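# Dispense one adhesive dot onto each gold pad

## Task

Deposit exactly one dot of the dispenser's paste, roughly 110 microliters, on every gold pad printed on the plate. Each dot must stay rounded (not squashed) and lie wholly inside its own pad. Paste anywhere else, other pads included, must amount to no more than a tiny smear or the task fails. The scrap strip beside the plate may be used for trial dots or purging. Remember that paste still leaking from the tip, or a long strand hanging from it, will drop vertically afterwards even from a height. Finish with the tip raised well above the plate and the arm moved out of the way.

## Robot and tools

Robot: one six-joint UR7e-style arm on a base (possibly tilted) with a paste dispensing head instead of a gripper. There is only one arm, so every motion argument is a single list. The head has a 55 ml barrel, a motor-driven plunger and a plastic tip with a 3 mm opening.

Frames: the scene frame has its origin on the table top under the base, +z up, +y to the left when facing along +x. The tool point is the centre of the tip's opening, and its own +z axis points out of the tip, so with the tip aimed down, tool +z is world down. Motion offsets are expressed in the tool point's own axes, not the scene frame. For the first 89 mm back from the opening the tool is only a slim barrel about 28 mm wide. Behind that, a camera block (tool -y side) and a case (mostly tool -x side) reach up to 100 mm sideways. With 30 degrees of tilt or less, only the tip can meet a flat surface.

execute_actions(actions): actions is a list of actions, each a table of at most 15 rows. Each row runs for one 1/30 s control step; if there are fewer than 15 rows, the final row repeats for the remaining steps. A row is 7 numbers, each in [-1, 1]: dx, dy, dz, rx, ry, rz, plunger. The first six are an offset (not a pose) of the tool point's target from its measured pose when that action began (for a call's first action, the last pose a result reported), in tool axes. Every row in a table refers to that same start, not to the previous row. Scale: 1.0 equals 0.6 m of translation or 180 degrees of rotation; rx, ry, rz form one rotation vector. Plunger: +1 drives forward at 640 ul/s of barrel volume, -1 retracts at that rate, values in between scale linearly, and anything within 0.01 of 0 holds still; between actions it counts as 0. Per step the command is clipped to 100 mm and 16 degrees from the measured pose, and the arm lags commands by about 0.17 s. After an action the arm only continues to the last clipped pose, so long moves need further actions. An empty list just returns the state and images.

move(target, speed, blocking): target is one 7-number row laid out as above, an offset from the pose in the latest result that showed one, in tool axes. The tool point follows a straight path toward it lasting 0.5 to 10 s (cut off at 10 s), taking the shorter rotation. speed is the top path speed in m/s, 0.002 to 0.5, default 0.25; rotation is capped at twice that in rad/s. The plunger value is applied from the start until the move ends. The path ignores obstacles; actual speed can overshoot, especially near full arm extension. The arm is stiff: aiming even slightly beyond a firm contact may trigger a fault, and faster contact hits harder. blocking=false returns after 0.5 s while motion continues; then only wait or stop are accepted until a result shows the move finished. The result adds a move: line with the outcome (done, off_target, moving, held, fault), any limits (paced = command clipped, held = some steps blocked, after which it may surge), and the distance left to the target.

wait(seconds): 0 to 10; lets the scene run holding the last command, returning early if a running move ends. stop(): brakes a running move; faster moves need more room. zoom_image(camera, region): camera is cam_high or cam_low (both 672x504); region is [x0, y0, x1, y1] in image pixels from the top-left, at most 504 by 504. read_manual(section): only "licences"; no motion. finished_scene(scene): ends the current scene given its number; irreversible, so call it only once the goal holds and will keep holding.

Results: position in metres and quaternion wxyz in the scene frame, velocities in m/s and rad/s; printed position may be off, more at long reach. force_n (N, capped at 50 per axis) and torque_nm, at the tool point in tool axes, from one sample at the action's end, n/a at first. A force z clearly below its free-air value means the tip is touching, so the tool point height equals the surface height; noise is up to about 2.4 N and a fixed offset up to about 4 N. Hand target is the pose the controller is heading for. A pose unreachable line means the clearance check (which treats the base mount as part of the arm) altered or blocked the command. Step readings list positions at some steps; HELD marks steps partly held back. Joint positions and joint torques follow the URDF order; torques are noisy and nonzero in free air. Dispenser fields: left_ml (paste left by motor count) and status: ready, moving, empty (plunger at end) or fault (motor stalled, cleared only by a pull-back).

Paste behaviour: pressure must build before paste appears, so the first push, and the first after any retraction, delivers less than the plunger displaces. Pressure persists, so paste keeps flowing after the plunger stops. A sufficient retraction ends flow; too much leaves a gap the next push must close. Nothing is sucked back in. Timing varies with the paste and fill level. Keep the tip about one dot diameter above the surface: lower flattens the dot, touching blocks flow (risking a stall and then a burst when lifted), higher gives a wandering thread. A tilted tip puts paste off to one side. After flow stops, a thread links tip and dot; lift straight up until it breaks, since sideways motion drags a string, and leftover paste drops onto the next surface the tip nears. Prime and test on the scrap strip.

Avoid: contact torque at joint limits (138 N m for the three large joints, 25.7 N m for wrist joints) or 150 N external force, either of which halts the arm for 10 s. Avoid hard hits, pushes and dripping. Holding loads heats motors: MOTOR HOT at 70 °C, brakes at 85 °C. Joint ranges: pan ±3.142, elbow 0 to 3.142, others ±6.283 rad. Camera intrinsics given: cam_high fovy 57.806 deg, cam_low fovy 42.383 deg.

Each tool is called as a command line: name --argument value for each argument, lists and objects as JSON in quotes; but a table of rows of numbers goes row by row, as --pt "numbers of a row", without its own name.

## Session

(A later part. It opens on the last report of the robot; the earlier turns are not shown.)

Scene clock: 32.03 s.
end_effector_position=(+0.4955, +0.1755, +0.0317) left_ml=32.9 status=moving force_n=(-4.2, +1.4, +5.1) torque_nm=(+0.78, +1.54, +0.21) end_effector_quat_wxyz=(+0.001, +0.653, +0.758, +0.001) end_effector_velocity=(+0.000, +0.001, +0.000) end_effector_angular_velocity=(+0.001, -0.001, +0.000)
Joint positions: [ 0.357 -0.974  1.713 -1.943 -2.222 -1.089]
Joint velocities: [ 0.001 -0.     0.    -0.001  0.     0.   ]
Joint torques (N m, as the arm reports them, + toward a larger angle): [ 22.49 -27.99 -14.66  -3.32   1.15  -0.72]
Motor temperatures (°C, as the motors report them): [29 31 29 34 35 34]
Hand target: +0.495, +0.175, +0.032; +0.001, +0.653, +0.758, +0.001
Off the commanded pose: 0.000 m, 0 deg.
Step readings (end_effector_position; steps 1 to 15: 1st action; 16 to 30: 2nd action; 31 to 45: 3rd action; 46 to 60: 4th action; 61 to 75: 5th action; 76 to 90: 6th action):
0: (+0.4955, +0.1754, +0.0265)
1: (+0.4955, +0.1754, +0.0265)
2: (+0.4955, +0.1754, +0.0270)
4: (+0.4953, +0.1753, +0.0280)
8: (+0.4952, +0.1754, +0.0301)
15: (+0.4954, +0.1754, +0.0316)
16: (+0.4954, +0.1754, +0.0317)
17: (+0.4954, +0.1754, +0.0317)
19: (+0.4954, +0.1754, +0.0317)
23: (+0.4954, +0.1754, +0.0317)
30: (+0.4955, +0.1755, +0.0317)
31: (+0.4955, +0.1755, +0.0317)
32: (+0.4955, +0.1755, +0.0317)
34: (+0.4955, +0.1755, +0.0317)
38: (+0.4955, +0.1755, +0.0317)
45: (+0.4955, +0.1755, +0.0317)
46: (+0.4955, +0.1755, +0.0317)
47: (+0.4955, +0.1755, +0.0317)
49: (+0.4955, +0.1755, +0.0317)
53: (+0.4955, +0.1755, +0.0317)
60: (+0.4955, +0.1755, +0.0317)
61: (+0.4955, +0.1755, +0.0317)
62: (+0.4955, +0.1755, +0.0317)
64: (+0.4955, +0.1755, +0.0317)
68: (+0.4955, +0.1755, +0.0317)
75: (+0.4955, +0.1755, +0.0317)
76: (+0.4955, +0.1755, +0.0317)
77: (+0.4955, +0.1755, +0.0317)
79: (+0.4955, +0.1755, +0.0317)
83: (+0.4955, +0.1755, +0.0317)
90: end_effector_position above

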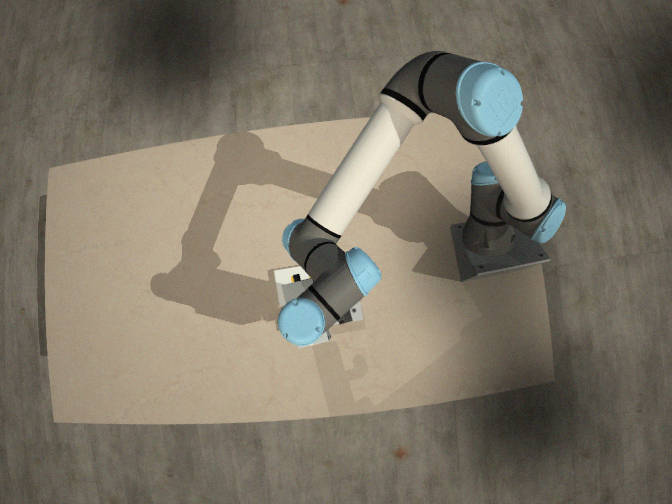

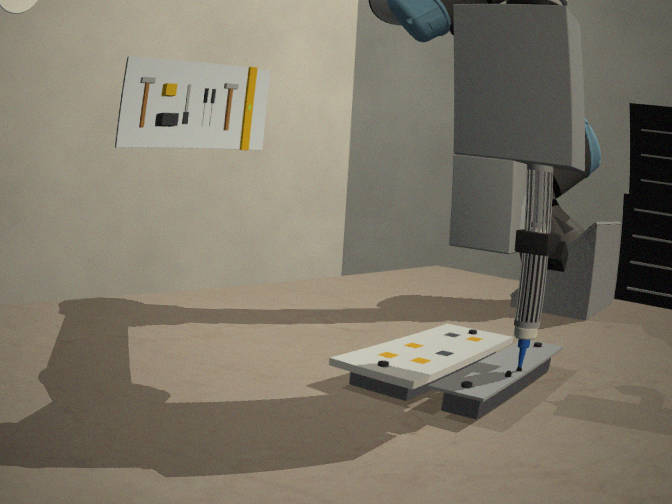

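move --target '[0,0,-0.06,0,0,0,0]' --speed 0.03

zoom_image --camera "cam_low" --region '[470,320,570,395]'

Scene clock: 33.87 s.
end_effector_position=(+0.4955, +0.1754, +0.0673) left_ml=32.9 status=ready force_n=(-0.7, +0.1, +1.5) torque_nm=(+0.10, +0.14, +0.09) end_effector_quat_wxyz=(+0.001, +0.653, +0.758, +0.001) end_effector_velocity=(+0.000, +0.001, +0.003) end_effector_angular_velocity=(+0.000, -0.001, -0.001)
Joint positions: [ 0.391 -0.989  1.644 -1.836 -2.209 -1.049]
Joint velocities: [ 0.003  0.    -0.007  0.007  0.001  0.004]
Joint torques (N m, as the arm reports them, + toward a larger angle): [ 32.77 -34.93 -31.02  -1.48   1.76   2.28]
Motor temperatures (°C, as the motors report them): [29 31 29 34 35 34]
Hand target: +0.495, +0.175, +0.068; +0.001, +0.653, +0.758, +0.001
Off the commanded pose: 0.000 m, 0 deg.
move: done

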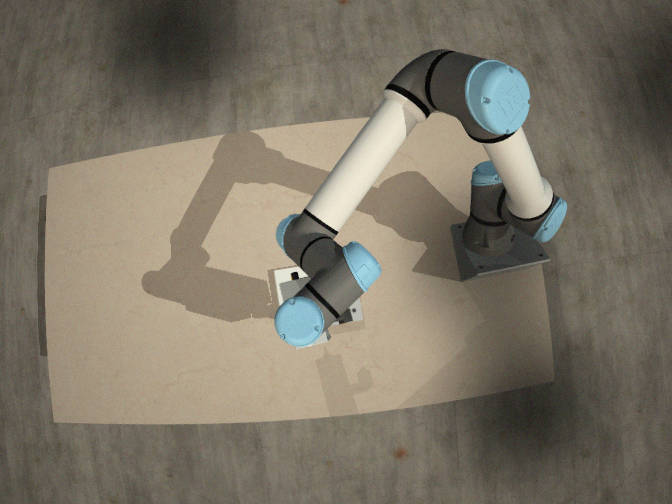

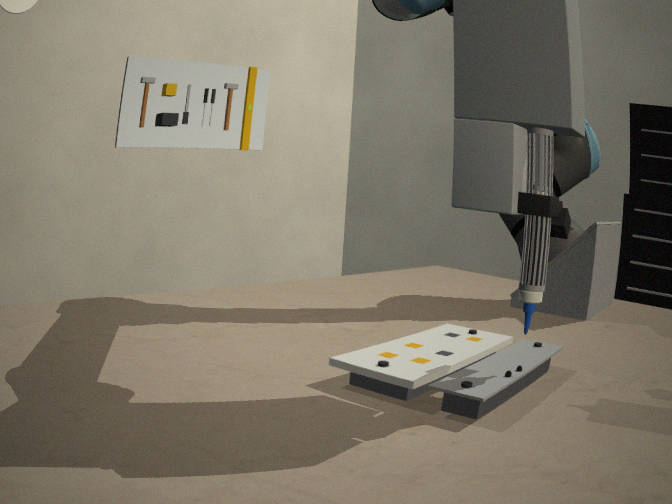

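Region (470, 320, 570, 395) of cam_low's 672x504 image, scaled by 5.040, with more detail than that image has; it fills the top 378 rows of this view, and the rest is white.

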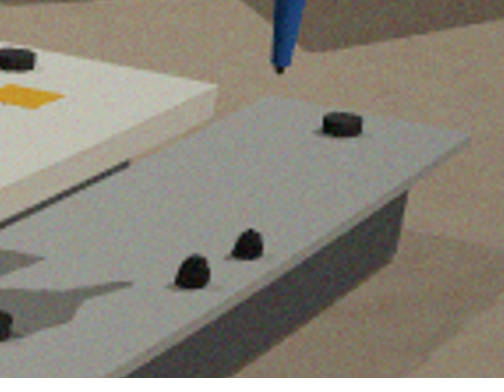

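move --target '[-0.1635,-0.1139,0.035,0,0,0,0]' --speed 0.1

zoom_image --camera "cam_low" --region '[330,290,530,400]'

Scene clock: 36.67 s.
end_effector_position=(+0.4426, +0.0686, +0.0460) left_ml=32.9 status=ready force_n=(-0.5, -0.3, +2.0) torque_nm=(+0.05, +0.11, +0.27) end_effector_quat_wxyz=(+0.001, +0.653, +0.758, +0.001) end_effector_velocity=(+0.000, -0.002, -0.000) end_effector_angular_velocity=(+0.002, -0.002, -0.002)
Joint positions: [ 0.292 -1.264  1.929 -1.918 -2.244 -1.166]
Joint velocities: [-0.003 -0.008  0.006 -0.005 -0.    -0.005]
Joint torques (N m, as the arm reports them, + toward a larger angle): [  7.15 -25.94  -9.06  -3.71  -1.7   -2.18]
Motor temperatures (°C, as the motors report them): [29 31 29 34 35 34]
Hand target: +0.442, +0.068, +0.046; +0.001, +0.653, +0.758, +0.001
Off the commanded pose: 0.000 m, 0 deg.
move: done

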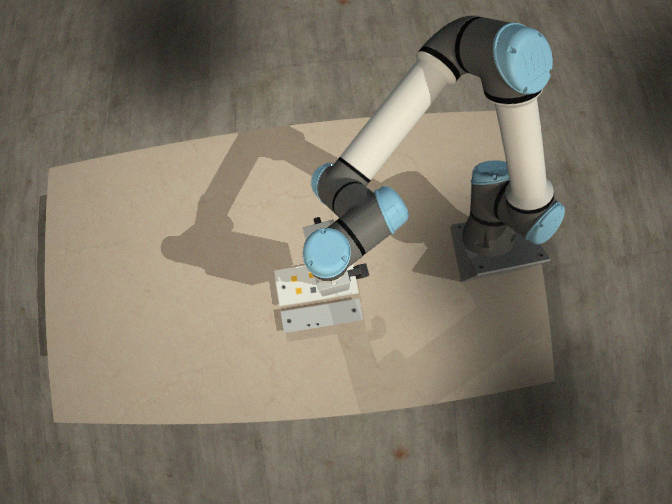

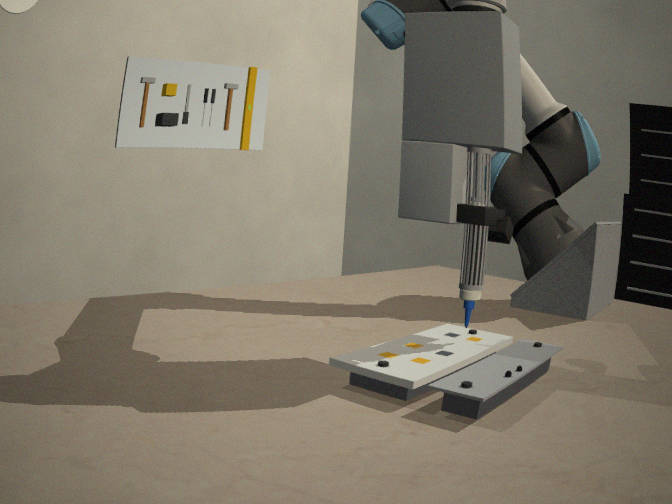

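Region (330, 290, 530, 400) of cam_low's 672x504 image, scaled by 2.520, with more detail than that image has; it fills the top 277 rows of this view, and the rest is white.

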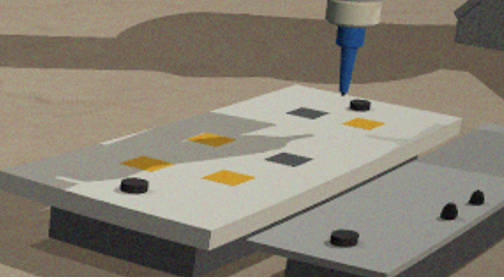

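zoom_image --camera "cam_high" --region '[260,240,380,340]'

Region (260, 240, 380, 340) of cam_high's 672x504 image, scaled by 4.200, with more detail than that image has.

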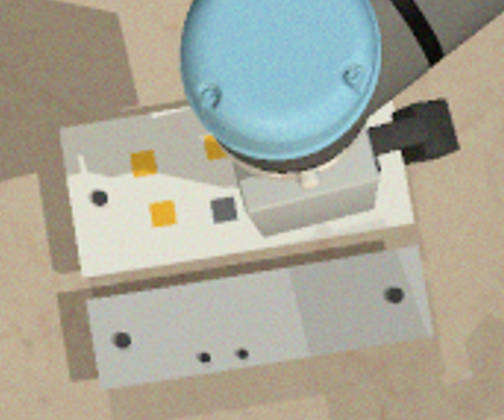

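move --target '[-0.0042,-0.0343,0.0167,0,0,0,0]' --speed 0.05

zoom_image --camera "cam_low" --region '[420,300,520,375]'

Scene clock: 38.83 s.
end_effector_position=(+0.4229, +0.0632, +0.0361) left_ml=32.9 status=ready force_n=(+0.3, -1.9, +2.8) torque_nm=(-0.42, +0.01, +0.09) end_effector_quat_wxyz=(+0.001, +0.653, +0.758, +0.001) end_effector_velocity=(-0.002, -0.001, -0.001) end_effector_angular_velocity=(+0.000, -0.001, +0.001)
Joint positions: [ 0.289 -1.301  1.997 -1.95  -2.245 -1.17 ]
Joint velocities: [-0.    -0.005  0.009 -0.005 -0.    -0.002]
Joint torques (N m, as the arm reports them, + toward a larger angle): [  7.23 -25.2  -10.5   -3.73  -1.52  -2.42]
Motor temperatures (°C, as the motors report them): [29 31 29 34 35 34]
Hand target: +0.423, +0.063, +0.036; +0.001, +0.653, +0.758, +0.001
Off the commanded pose: 0.000 m, 0 deg.
move: done

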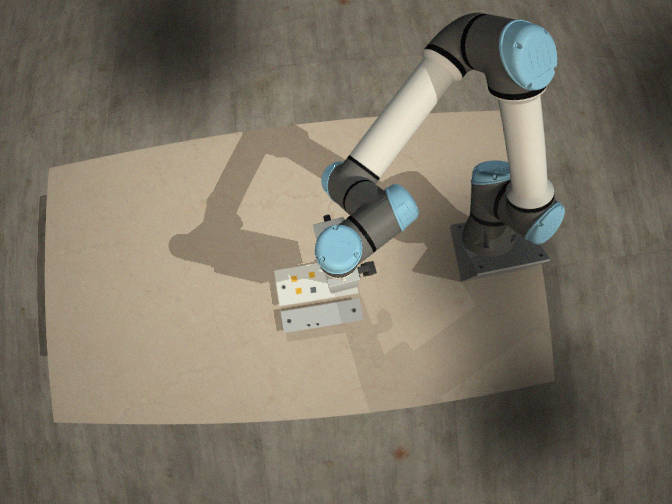

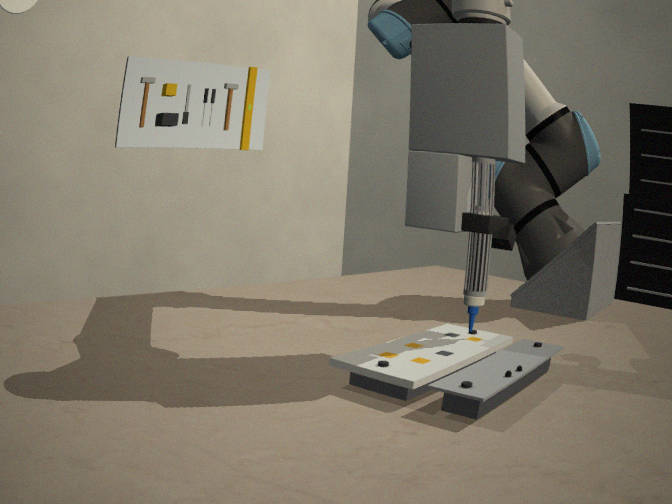

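Region (420, 300, 520, 375) of cam_low's 672x504 image, scaled by 5.040, with more detail than that image has; it fills the top 378 rows of this view, and the rest is white.

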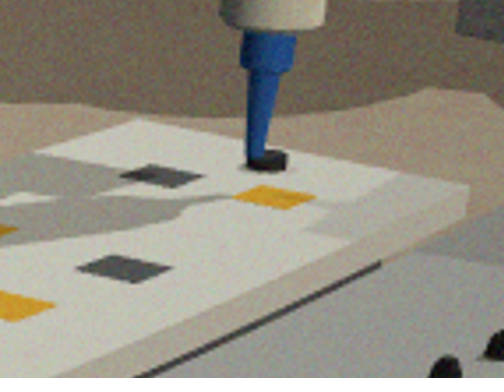

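execute_actions --actions '[[[0,0,0.005,0,0,0,0]],[[0,0,0,0,0,0,0]]]'

zoom_image --camera "cam_low" --region '[420,300,520,375]'

Scene clock: 40.27 s.
end_effector_position=(+0.4229, +0.0632, +0.0332) left_ml=32.9 status=ready force_n=(+0.7, -1.4, +1.9) torque_nm=(-0.33, -0.34, +0.02) end_effector_quat_wxyz=(+0.001, +0.653, +0.757, +0.001) end_effector_velocity=(+0.000, +0.000, +0.000) end_effector_angular_velocity=(+0.000, -0.000, +0.001)
Joint positions: [ 0.285 -1.299  2.003 -1.961 -2.246 -1.175]
Joint velocities: [ 0.001  0.    -0.     0.     0.    -0.   ]
Joint torques (N m, as the arm reports them, + toward a larger angle): [ 10.87  -6.88 -15.82  -1.18  -1.28  -0.83]
Motor temperatures (°C, as the motors report them): [29 31 29 34 35 34]
Hand target: +0.423, +0.063, +0.033; +0.001, +0.653, +0.757, +0.001
Off the commanded pose: 0.000 m, 0 deg.
Step readings (end_effector_position; steps 1 to 15: 1st action; 16 to 30: 2nd action):
0: (+0.4226, +0.0631, +0.0360)
1: (+0.4226, +0.0631, +0.0360)
2: (+0.4227, +0.0631, +0.0357)
4: (+0.4228, +0.0630, +0.0349)
8: (+0.4229, +0.0631, +0.0338)
15: (+0.4229, +0.0632, +0.0332)
16: (+0.4229, +0.0632, +0.0332)
17: (+0.4229, +0.0632, +0.0332)
19: (+0.4229, +0.0632, +0.0332)
23: (+0.4229, +0.0632, +0.0332)
30: end_effector_position above

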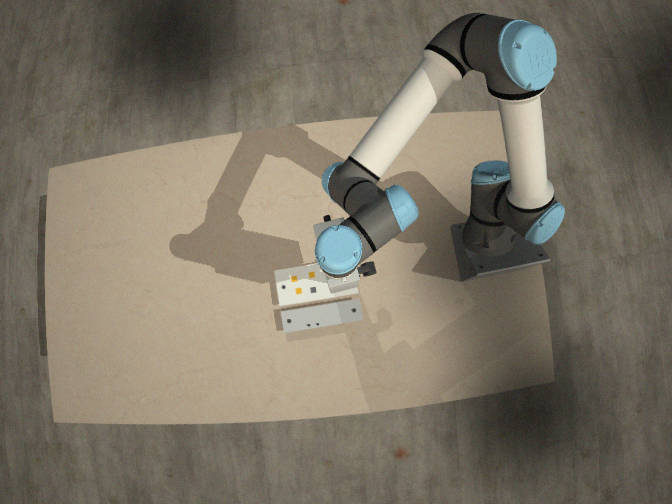

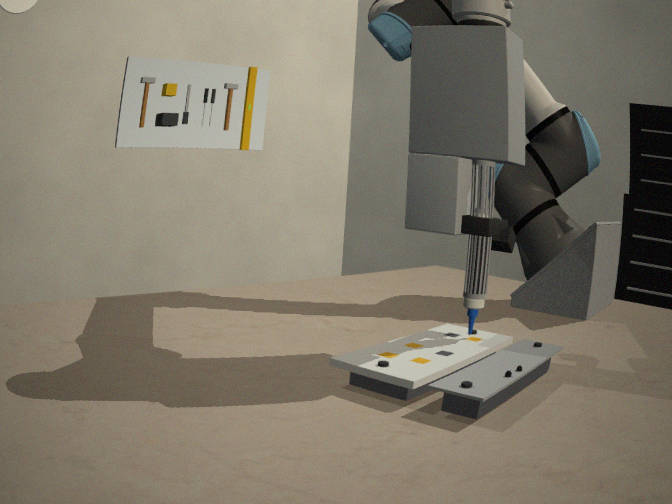

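Region (420, 300, 520, 375) of cam_low's 672x504 image, scaled by 5.040, with more detail than that image has; it fills the top 378 rows of this view, and the rest is white.

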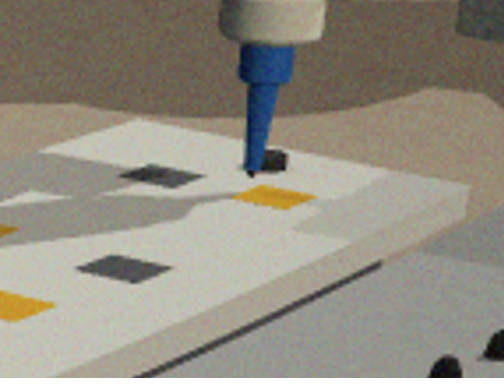

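execute_actions --actions '[[[0.0099,0.0015,0,0,0,0,0]],[[0,0,0.005,0,0,0,0]],[[0,0,0,0,0,0,0]]]'

zoom_image --camera "cam_low" --region '[420,300,520,375]'

Scene clock: 42.53 s.
end_effector_position=(+0.4229, +0.0690, +0.0303) left_ml=32.9 status=ready force_n=(-0.8, +1.4, +1.4) torque_nm=(+0.78, +0.18, +0.09) end_effector_quat_wxyz=(+0.001, +0.653, +0.757, +0.001) end_effector_velocity=(+0.000, -0.000, +0.000) end_effector_angular_velocity=(+0.001, -0.000, -0.001)
Joint positions: [ 0.289 -1.286  2.004 -1.972 -2.245 -1.17 ]
Joint velocities: [-0.001 -0.001 -0.    -0.     0.     0.   ]
Joint torques (N m, as the arm reports them, + toward a larger angle): [ 13.2   -5.43 -17.97  -1.45  -1.23  -0.81]
Motor temperatures (°C, as the motors report them): [29 31 29 34 35 34]
Hand target: +0.423, +0.069, +0.030; +0.001, +0.653, +0.757, +0.001
Off the commanded pose: 0.000 m, 0 deg.
Step readings (end_effector_position; steps 1 to 15: 1st action; 16 to 30: 2nd action; 31 to 45: 3rd action):
0: (+0.4228, +0.0632, +0.0332)
1: (+0.4228, +0.0632, +0.0332)
2: (+0.4229, +0.0637, +0.0332)
4: (+0.4228, +0.0656, +0.0332)
8: (+0.4229, +0.0679, +0.0332)
15: (+0.4229, +0.0690, +0.0332)
16: (+0.4229, +0.0690, +0.0332)
17: (+0.4230, +0.0691, +0.0330)
19: (+0.4230, +0.0692, +0.0321)
23: (+0.4229, +0.0691, +0.0309)
30: (+0.4229, +0.0690, +0.0303)
31: (+0.4229, +0.0690, +0.0303)
32: (+0.4229, +0.0690, +0.0303)
34: (+0.4229, +0.0690, +0.0303)
38: (+0.4229, +0.0690, +0.0303)
45: end_effector_position above

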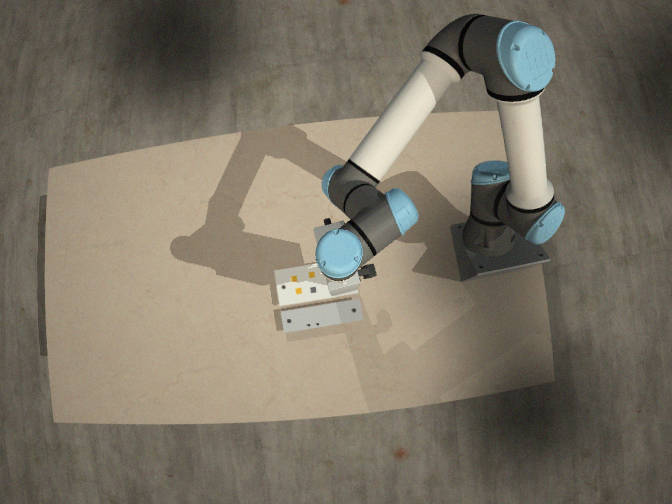

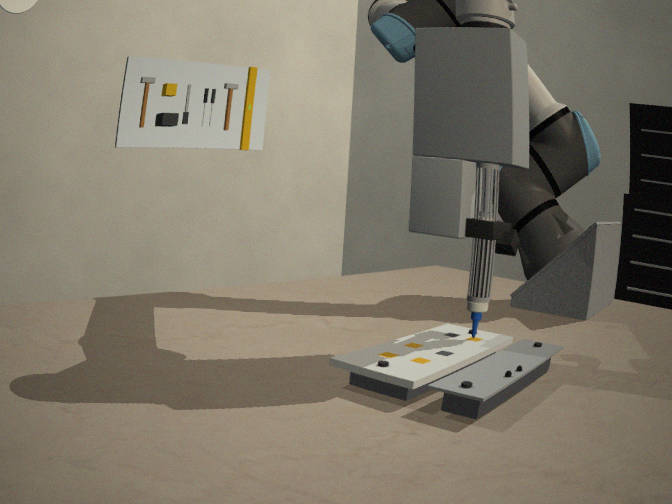

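Region (420, 300, 520, 375) of cam_low's 672x504 image, scaled by 5.040, with more detail than that image has; it fills the top 378 rows of this view, and the rest is white.

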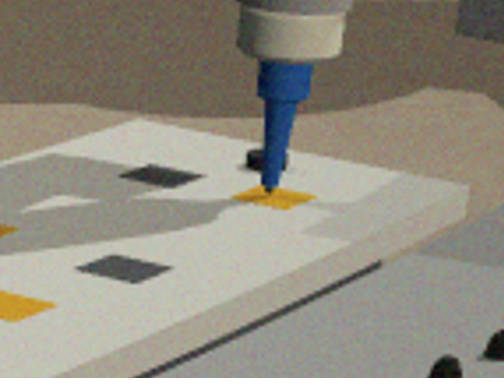

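execute_actions --actions '[[[0,0,0.0025,0,0,0,0]],[[0,0,0,0,0,0,0]]]'

Scene clock: 43.77 s.
end_effector_position=(+0.4229, +0.0690, +0.0289) left_ml=32.9 status=ready force_n=(+0.5, +1.4, +2.6) torque_nm=(+0.79, -0.27, +0.21) end_effector_quat_wxyz=(+0.001, +0.653, +0.757, +0.001) end_effector_velocity=(-0.000, +0.000, -0.000) end_effector_angular_velocity=(+0.000, -0.000, -0.000)
Joint positions: [ 0.287 -1.285  2.007 -1.977 -2.245 -1.172]
Joint velocities: [ 0.  0.  0. -0.  0.  0.]
Joint torques (N m, as the arm reports them, + toward a larger angle): [ 10.29  -5.2  -13.58  -2.43  -1.48  -1.63]
Motor temperatures (°C, as the motors report them): [29 31 29 34 35 34]
Hand target: +0.423, +0.069, +0.029; +0.001, +0.653, +0.757, +0.001
Off the commanded pose: 0.000 m, 0 deg.
Step readings (end_effector_position; steps 1 to 15: 1st action; 16 to 30: 2nd action):
0: (+0.4229, +0.0690, +0.0303)
1: (+0.4229, +0.0690, +0.0303)
2: (+0.4229, +0.0690, +0.0302)
4: (+0.4229, +0.0690, +0.0298)
8: (+0.4229, +0.0690, +0.0292)
15: (+0.4229, +0.0690, +0.0289)
16: (+0.4229, +0.0690, +0.0289)
17: (+0.4229, +0.0690, +0.0289)
19: (+0.4229, +0.0690, +0.0289)
23: (+0.4229, +0.0690, +0.0289)
30: end_effector_position above

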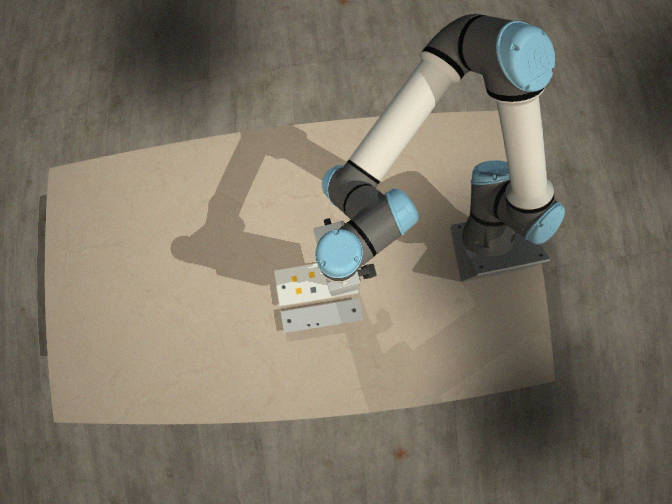

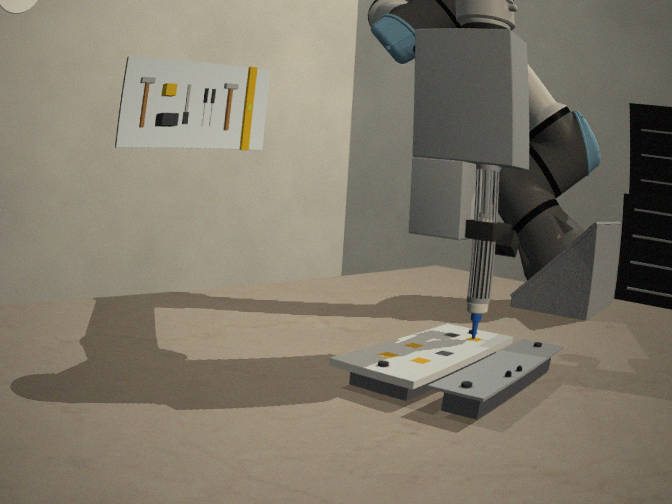

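execute_actions --actions '[[[0,0,0.0025,0,0,0,0]],[[0,0,0,0,0,0,0]]]'

Scene clock: 44.93 s.
end_effector_position=(+0.4229, +0.0690, +0.0274) left_ml=32.9 status=ready force_n=(-1.8, -2.3, -3.6) torque_nm=(+0.10, +0.51, +0.03) end_effector_quat_wxyz=(+0.001, +0.653, +0.757, +0.001) end_effector_velocity=(+0.000, -0.000, +0.000) end_effector_angular_velocity=(+0.000, -0.000, -0.000)
Joint positions: [ 0.285 -1.284  2.009 -1.982 -2.246 -1.174]
Joint velocities: [ 0. -0. -0.  0. -0.  0.]
Joint torques (N m, as the arm reports them, + toward a larger angle): [  8.26  -2.57 -11.31  -2.88  -1.42  -1.55]
Motor temperatures (°C, as the motors report them): [29 31 29 34 35 34]
Hand target: +0.423, +0.069, +0.027; +0.001, +0.653, +0.757, +0.001
Off the commanded pose: 0.000 m, 0 deg.
Step readings (end_effector_position; steps 1 to 15: 1st action; 16 to 30: 2nd action):
0: (+0.4229, +0.0690, +0.0289)
1: (+0.4229, +0.0690, +0.0289)
2: (+0.4229, +0.0690, +0.0287)
4: (+0.4229, +0.0690, +0.0282)
8: (+0.4229, +0.0690, +0.0277)
15: (+0.4229, +0.0690, +0.0274)
16: (+0.4229, +0.0690, +0.0274)
17: (+0.4229, +0.0690, +0.0274)
19: (+0.4229, +0.0690, +0.0274)
23: (+0.4229, +0.0690, +0.0274)
30: end_effector_position above

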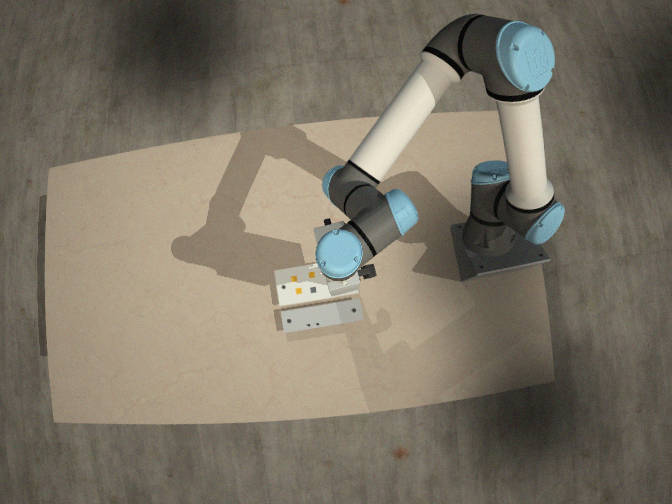

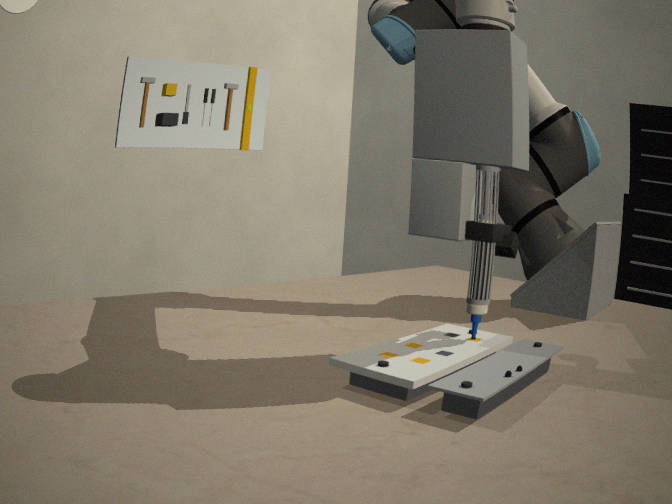

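zoom_image --camera "cam_low" --region '[440,315,500,360]'

Region (440, 315, 500, 360) of cam_low's 672x504 image, scaled by 8.400, with more detail than that image has; it fills the top 378 rows of this view, and the rest is white.

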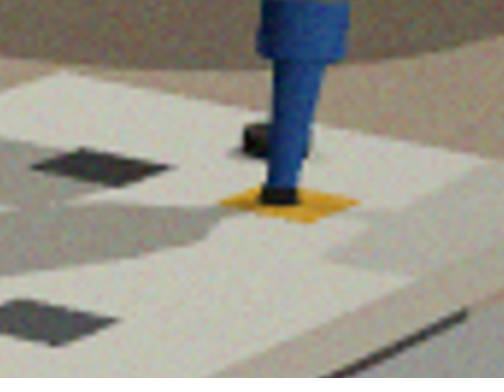

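execute_actions --actions '[[[0.0012,0.0035,-0.0063,0,0,0,0]],[[0,0,0,0,0,0,0.27]],[[0,0,0,0,0,0,0.27]],[[0,0,0,0,0,0,0]],[[0,0,0,0,0,0,0]],[[0,0,0,0,0,0,-0.2]]]'

move --target '[0,0,-0.06,0,0,0,0]' --speed 0.03

zoom_image --camera "cam_low" --region '[420,290,520,365]'

Scene clock: 48.77 s.
end_effector_position=(+0.4249, +0.0700, +0.0311) left_ml=32.8 status=moving force_n=(-1.2, +2.9, +3.4) torque_nm=(+1.38, +0.51, +0.11) end_effector_quat_wxyz=(+0.001, +0.653, +0.757, +0.001) end_effector_velocity=(-0.000, +0.000, +0.000) end_effector_angular_velocity=(-0.000, +0.000, +0.001)
Joint positions: [ 0.29  -1.281  1.997 -1.969 -2.245 -1.169]
Joint velocities: [ 0.001 -0.    -0.     0.002  0.     0.   ]
Joint torques (N m, as the arm reports them, + toward a larger angle): [ 20.16  -6.83 -12.17  -2.9    1.3   -0.4 ]
Motor temperatures (°C, as the motors report them): [29 31 29 34 35 34]
Hand target: +0.425, +0.070, +0.031; +0.001, +0.653, +0.757, +0.001
Off the commanded pose: 0.000 m, 0 deg.
Step readings (end_effector_position; steps 1 to 15: 1st action; 16 to 30: 2nd action; 31 to 45: 3rd action; 46 to 60: 4th action; 61 to 75: 5th action; 76 to 90: 6th action):
0: (+0.4229, +0.0690, +0.0274)
1: (+0.4229, +0.0690, +0.0274)
2: (+0.4230, +0.0690, +0.0277)
4: (+0.4237, +0.0692, +0.0289)
8: (+0.4245, +0.0697, +0.0304)
15: (+0.4248, +0.0700, +0.0311)
16: (+0.4248, +0.0700, +0.0311)
17: (+0.4248, +0.0700, +0.0311)
19: (+0.4248, +0.0700, +0.0311)
23: (+0.4248, +0.0700, +0.0311)
30: (+0.4248, +0.0700, +0.0311)
31: (+0.4249, +0.0700, +0.0311)
32: (+0.4249, +0.0700, +0.0311)
34: (+0.4249, +0.0700, +0.0311)
38: (+0.4249, +0.0700, +0.0311)
45: (+0.4249, +0.0700, +0.0311)
46: (+0.4249, +0.0700, +0.0311)
47: (+0.4249, +0.0700, +0.0311)
49: (+0.4249, +0.0700, +0.0311)
53: (+0.4249, +0.0700, +0.0311)
60: (+0.4249, +0.0700, +0.0311)
61: (+0.4249, +0.0700, +0.0311)
62: (+0.4249, +0.0700, +0.0311)
64: (+0.4249, +0.0700, +0.0311)
68: (+0.4249, +0.0700, +0.0311)
75: (+0.4249, +0.0700, +0.0311)
76: (+0.4249, +0.0700, +0.0311)
77: (+0.4249, +0.0700, +0.0311)
79: (+0.4249, +0.0700, +0.0311)
83: (+0.4249, +0.0700, +0.0311)
90: end_effector_position above

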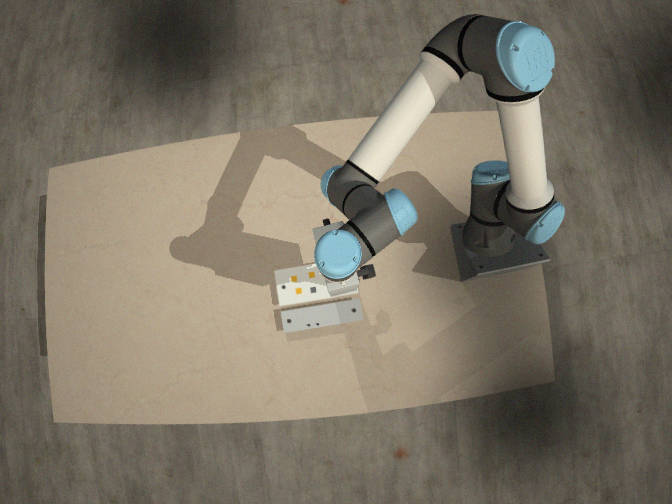

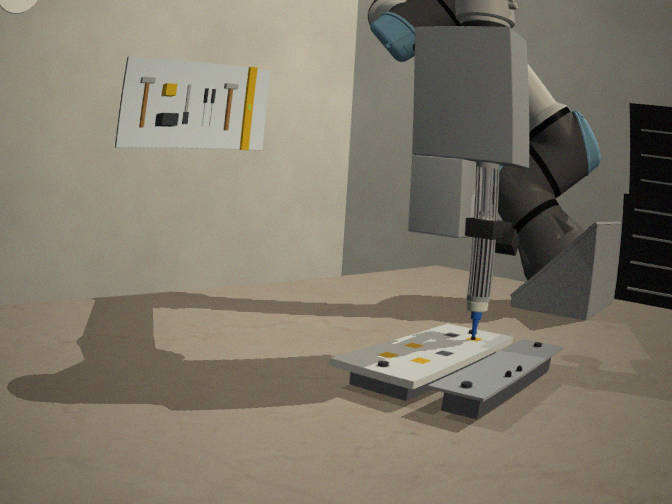

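Scene clock: 50.33 s.
end_effector_position=(+0.4249, +0.0700, +0.0667) left_ml=32.8 status=ready force_n=(-1.2, +0.9, +3.0) torque_nm=(+0.53, +0.49, +0.06) end_effector_quat_wxyz=(+0.001, +0.653, +0.757, +0.001) end_effector_velocity=(+0.000, +0.000, +0.003) end_effector_angular_velocity=(-0.000, -0.001, +0.001)
Joint positions: [ 0.332 -1.296  1.922 -1.848 -2.231 -1.118]
Joint velocities: [ 0.005 -0.001 -0.007  0.01   0.001  0.005]
Joint torques (N m, as the arm reports them, + toward a larger angle): [ 25.4  -25.8  -29.99  -1.61   1.67   2.14]
Motor temperatures (°C, as the motors report them): [29 31 29 34 35 34]
Hand target: +0.425, +0.070, +0.067; +0.001, +0.653, +0.757, +0.001
Off the commanded pose: 0.000 m, 0 deg.
move: done

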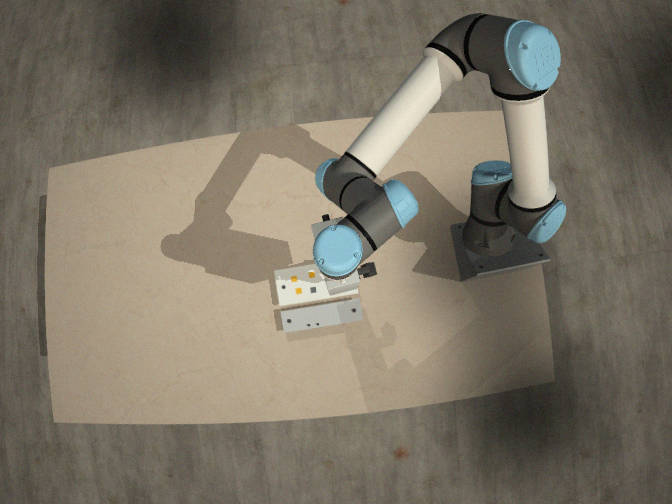

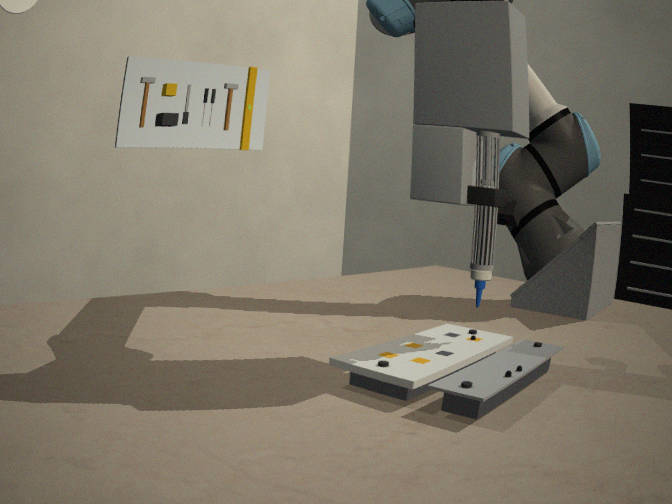

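Region (420, 290, 520, 365) of cam_low's 672x504 image, scaled by 5.040, with more detail than that image has; it fills the top 378 rows of this view, and the rest is white.

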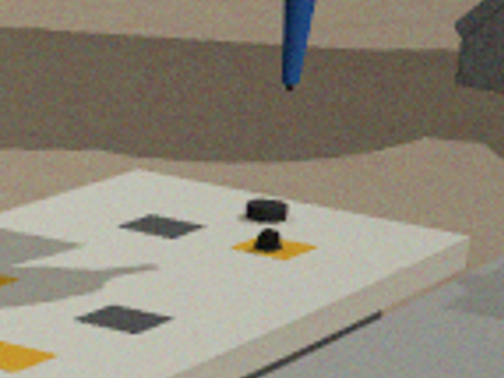

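move --target '[-0.052,0.1217,0.056,0,0,0,0]' --speed 0.08

zoom_image --camera "cam_low" --region '[370,310,470,385]'

Scene clock: 52.43 s.
end_effector_position=(+0.5014, +0.0501, +0.0334) left_ml=32.8 status=ready force_n=(-3.2, -0.8, +4.2) torque_nm=(-0.11, +1.28, +0.14) end_effector_quat_wxyz=(+0.001, +0.653, +0.757, +0.001) end_effector_velocity=(+0.002, -0.001, -0.001) end_effector_angular_velocity=(-0.000, +0.001, +0.000)
Joint positions: [ 0.214 -1.197  1.833 -1.949 -2.266 -1.263]
Joint velocities: [-0.004  0.003 -0.003 -0.003 -0.001 -0.005]
Joint torques (N m, as the arm reports them, + toward a larger angle): [ 11.72  -9.19 -27.83  -4.    -1.76  -2.46]
Motor temperatures (°C, as the motors report them): [29 31 29 34 35 34]
Hand target: +0.502, +0.050, +0.033; +0.001, +0.653, +0.757, +0.001
Off the commanded pose: 0.000 m, 0 deg.
move: done

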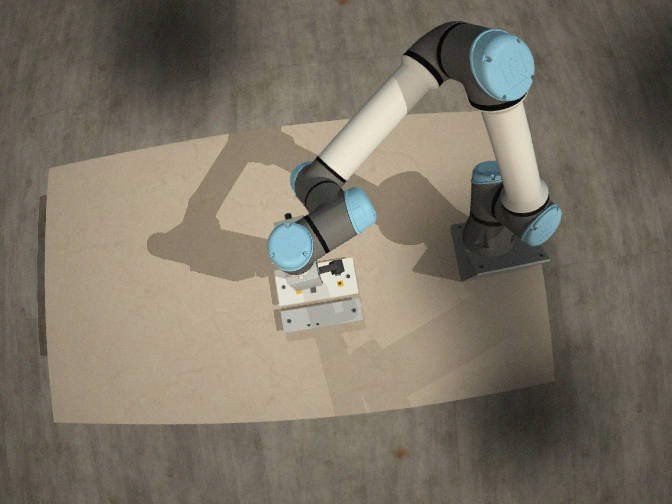

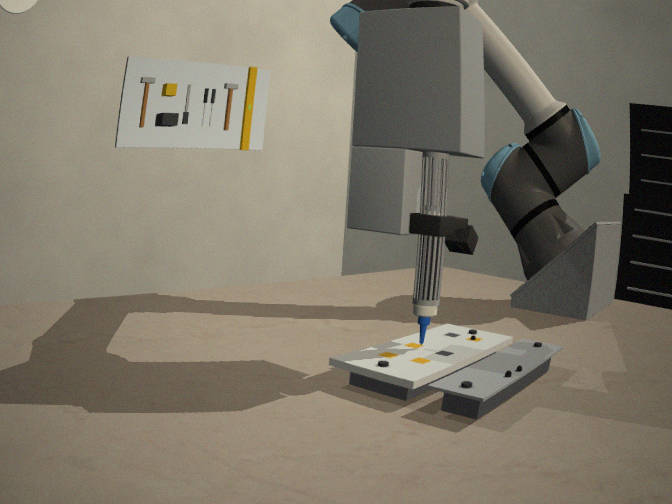

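Region (370, 310, 470, 385) of cam_low's 672x504 image, scaled by 5.040, with more detail than that image has; it fills the top 378 rows of this view, and the rest is white.

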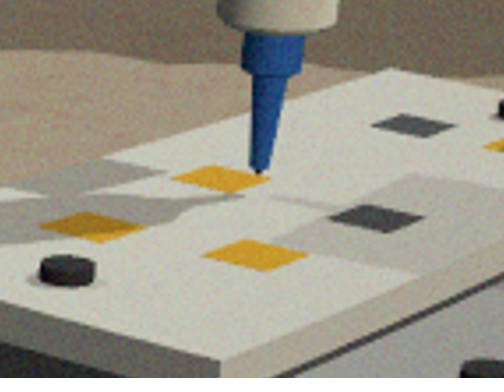

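execute_actions --actions '[[[-0.0207,-0.0082,0,0,0,0,0]],[[0,0,0.005,0,0,0,0]],[[0,0,0,0,0,0,0]]]'

zoom_image --camera "cam_low" --region '[370,310,470,385]'

Scene clock: 54.53 s.
end_effector_position=(+0.4984, +0.0375, +0.0304) left_ml=32.8 status=ready force_n=(-3.6, +0.9, +4.6) torque_nm=(+0.43, +1.49, +0.12) end_effector_quat_wxyz=(+0.001, +0.653, +0.757, +0.001) end_effector_velocity=(-0.000, +0.000, -0.000) end_effector_angular_velocity=(-0.000, +0.000, +0.001)
Joint positions: [ 0.197 -1.222  1.855 -1.96  -2.27  -1.284]
Joint velocities: [ 0.001  0.     0.     0.     0.    -0.   ]
Joint torques (N m, as the arm reports them, + toward a larger angle): [ 15.37 -11.67 -16.43  -1.23  -1.41  -0.85]
Motor temperatures (°C, as the motors report them): [29 31 29 34 35 34]
Hand target: +0.498, +0.038, +0.030; +0.001, +0.653, +0.757, +0.001
Off the commanded pose: 0.000 m, 0 deg.
Step readings (end_effector_position; steps 1 to 15: 1st action; 16 to 30: 2nd action; 31 to 45: 3rd action):
0: (+0.5017, +0.0500, +0.0332)
1: (+0.5017, +0.0500, +0.0332)
2: (+0.5013, +0.0488, +0.0331)
4: (+0.5003, +0.0446, +0.0331)
8: (+0.4990, +0.0398, +0.0332)
15: (+0.4984, +0.0375, +0.0333)
16: (+0.4984, +0.0374, +0.0333)
17: (+0.4984, +0.0374, +0.0330)
19: (+0.4985, +0.0373, +0.0322)
23: (+0.4985, +0.0374, +0.0310)
30: (+0.4984, +0.0375, +0.0304)
31: (+0.4984, +0.0375, +0.0304)
32: (+0.4984, +0.0375, +0.0304)
34: (+0.4984, +0.0375, +0.0304)
38: (+0.4984, +0.0375, +0.0304)
45: end_effector_position above

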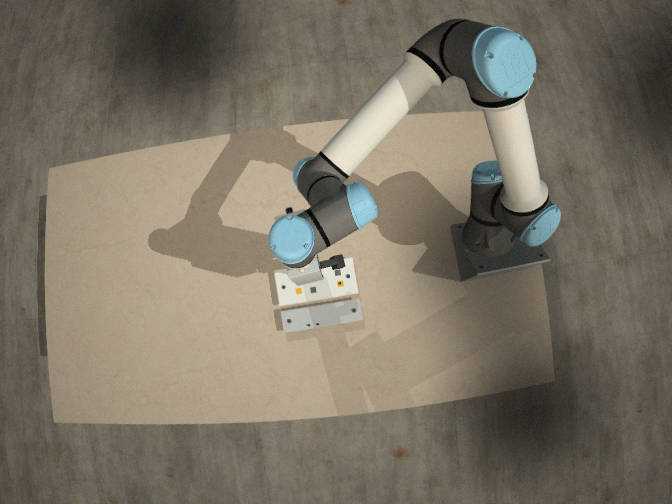

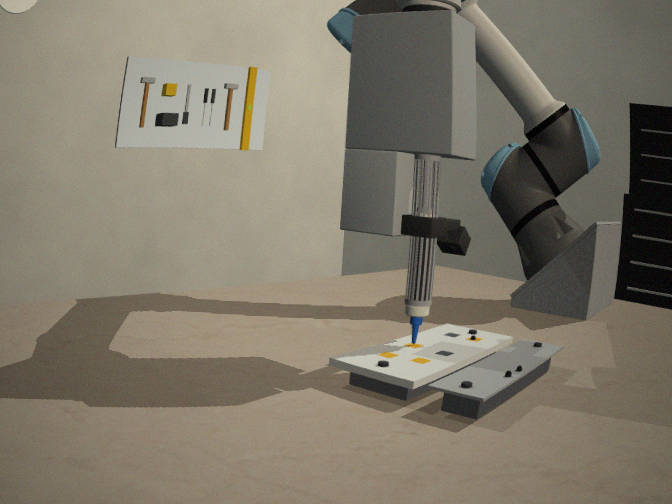

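Region (370, 310, 470, 385) of cam_low's 672x504 image, scaled by 5.040, with more detail than that image has; it fills the top 378 rows of this view, and the rest is white.

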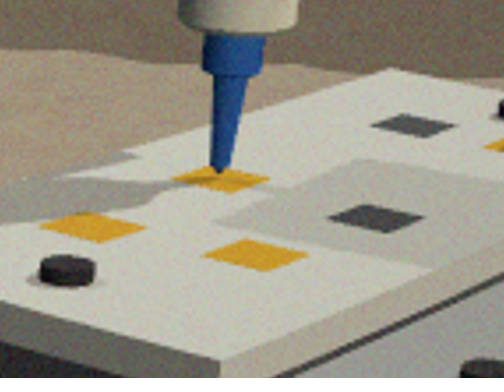

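execute_actions --actions '[[[0,0,0.004,0,0,0,0]],[[0,0,0,0,0,0,0]]]'

Scene clock: 55.83 s.
end_effector_position=(+0.4984, +0.0375, +0.0281) left_ml=32.8 status=ready force_n=(-4.3, -2.4, +2.7) torque_nm=(-0.92, +1.34, +0.15) end_effector_quat_wxyz=(+0.001, +0.653, +0.757, +0.001) end_effector_velocity=(+0.001, -0.001, -0.000) end_effector_angular_velocity=(+0.001, -0.000, -0.002)
Joint positions: [ 0.194 -1.221  1.859 -1.967 -2.271 -1.288]
Joint velocities: [-0.002 -0.    -0.    -0.001  0.    -0.   ]
Joint torques (N m, as the arm reports them, + toward a larger angle): [ 15.71  -9.49 -15.26  -1.67  -1.48  -1.16]
Motor temperatures (°C, as the motors report them): [29 31 29 34 35 34]
Hand target: +0.498, +0.038, +0.028; +0.001, +0.653, +0.757, +0.001
Off the commanded pose: 0.000 m, 0 deg.
Step readings (end_effector_position; steps 1 to 15: 1st action; 16 to 30: 2nd action):
0: (+0.4984, +0.0375, +0.0304)
1: (+0.4984, +0.0375, +0.0304)
2: (+0.4984, +0.0375, +0.0302)
4: (+0.4985, +0.0375, +0.0295)
8: (+0.4985, +0.0375, +0.0286)
15: (+0.4984, +0.0375, +0.0281)
16: (+0.4984, +0.0375, +0.0281)
17: (+0.4984, +0.0375, +0.0281)
19: (+0.4984, +0.0375, +0.0281)
23: (+0.4984, +0.0375, +0.0281)
30: end_effector_position above

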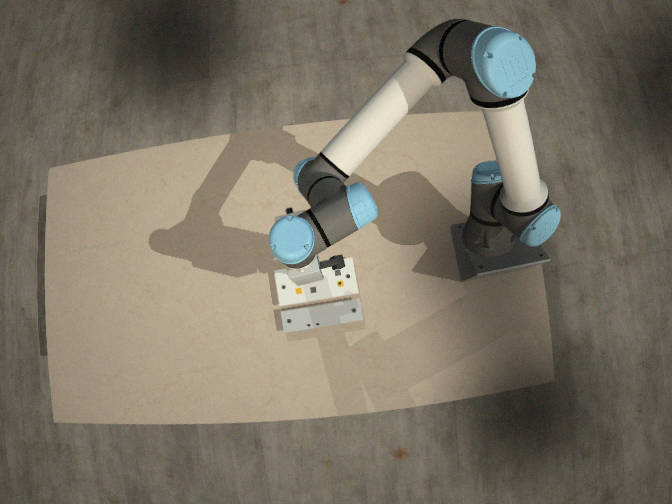

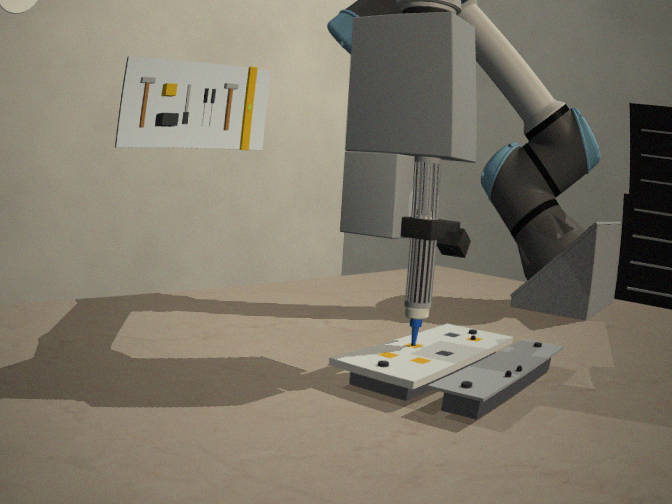

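execute_actions --actions '[[[0,0,0.0015,0,0,0,0]],[[0,0,0,0,0,0,0]]]'

zoom_image --camera "cam_low" --region '[385,325,445,370]'

Scene clock: 58.17 s.
end_effector_position=(+0.4985, +0.0375, +0.0273) left_ml=32.8 status=ready force_n=(-2.7, -7.1, -23.6) torque_nm=(+0.23, +0.47, +0.21) end_effector_quat_wxyz=(+0.001, +0.653, +0.757, +0.001) end_effector_velocity=(+0.001, +0.000, +0.000) end_effector_angular_velocity=(+0.001, -0.002, -0.001)
Joint positions: [ 0.193 -1.22   1.861 -1.97  -2.271 -1.289]
Joint velocities: [ 0.    -0.     0.001 -0.003 -0.    -0.   ]
Joint torques (N m, as the arm reports them, + toward a larger angle): [ 6.53 -1.43 -5.94 -3.18 -1.89 -1.88]
Motor temperatures (°C, as the motors report them): [29 31 29 34 35 34]
Hand target: +0.499, +0.038, +0.027; +0.001, +0.653, +0.757, +0.001
Off the commanded pose: 0.000 m, 0 deg.
Step readings (end_effector_position; steps 1 to 15: 1st action; 16 to 30: 2nd action):
0: (+0.4984, +0.0375, +0.0281)
1: (+0.4984, +0.0375, +0.0281)
2: (+0.4985, +0.0375, +0.0281)
4: (+0.4986, +0.0375, +0.0279)
8: (+0.4985, +0.0375, +0.0275)
15: (+0.4985, +0.0375, +0.0273)
16: (+0.4985, +0.0375, +0.0273)
17: (+0.4985, +0.0375, +0.0273)
19: (+0.4985, +0.0375, +0.0273)
23: (+0.4985, +0.0375, +0.0273)
30: end_effector_position above

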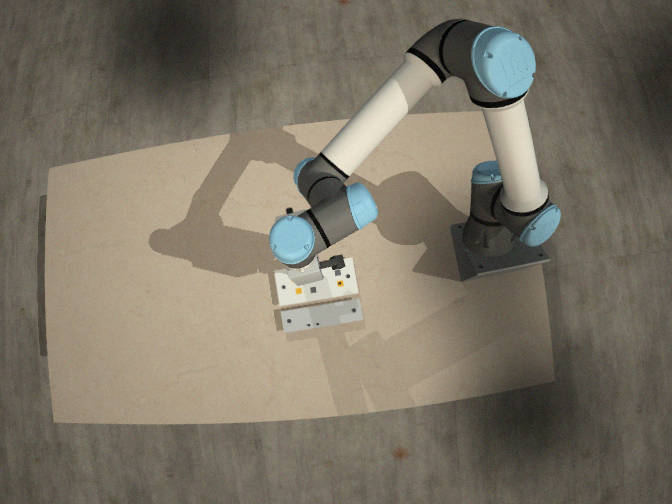

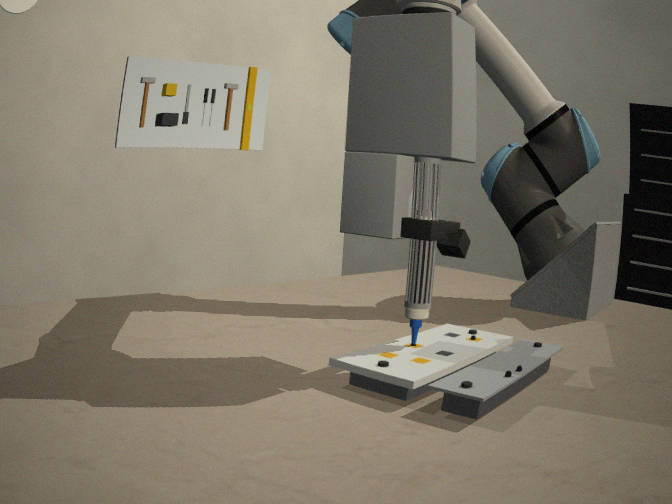

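Region (385, 325, 445, 370) of cam_low's 672x504 image, scaled by 8.400, with more detail than that image has; it fills the top 378 rows of this view, and the rest is white.

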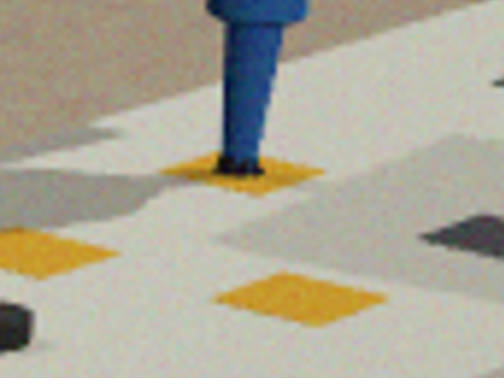

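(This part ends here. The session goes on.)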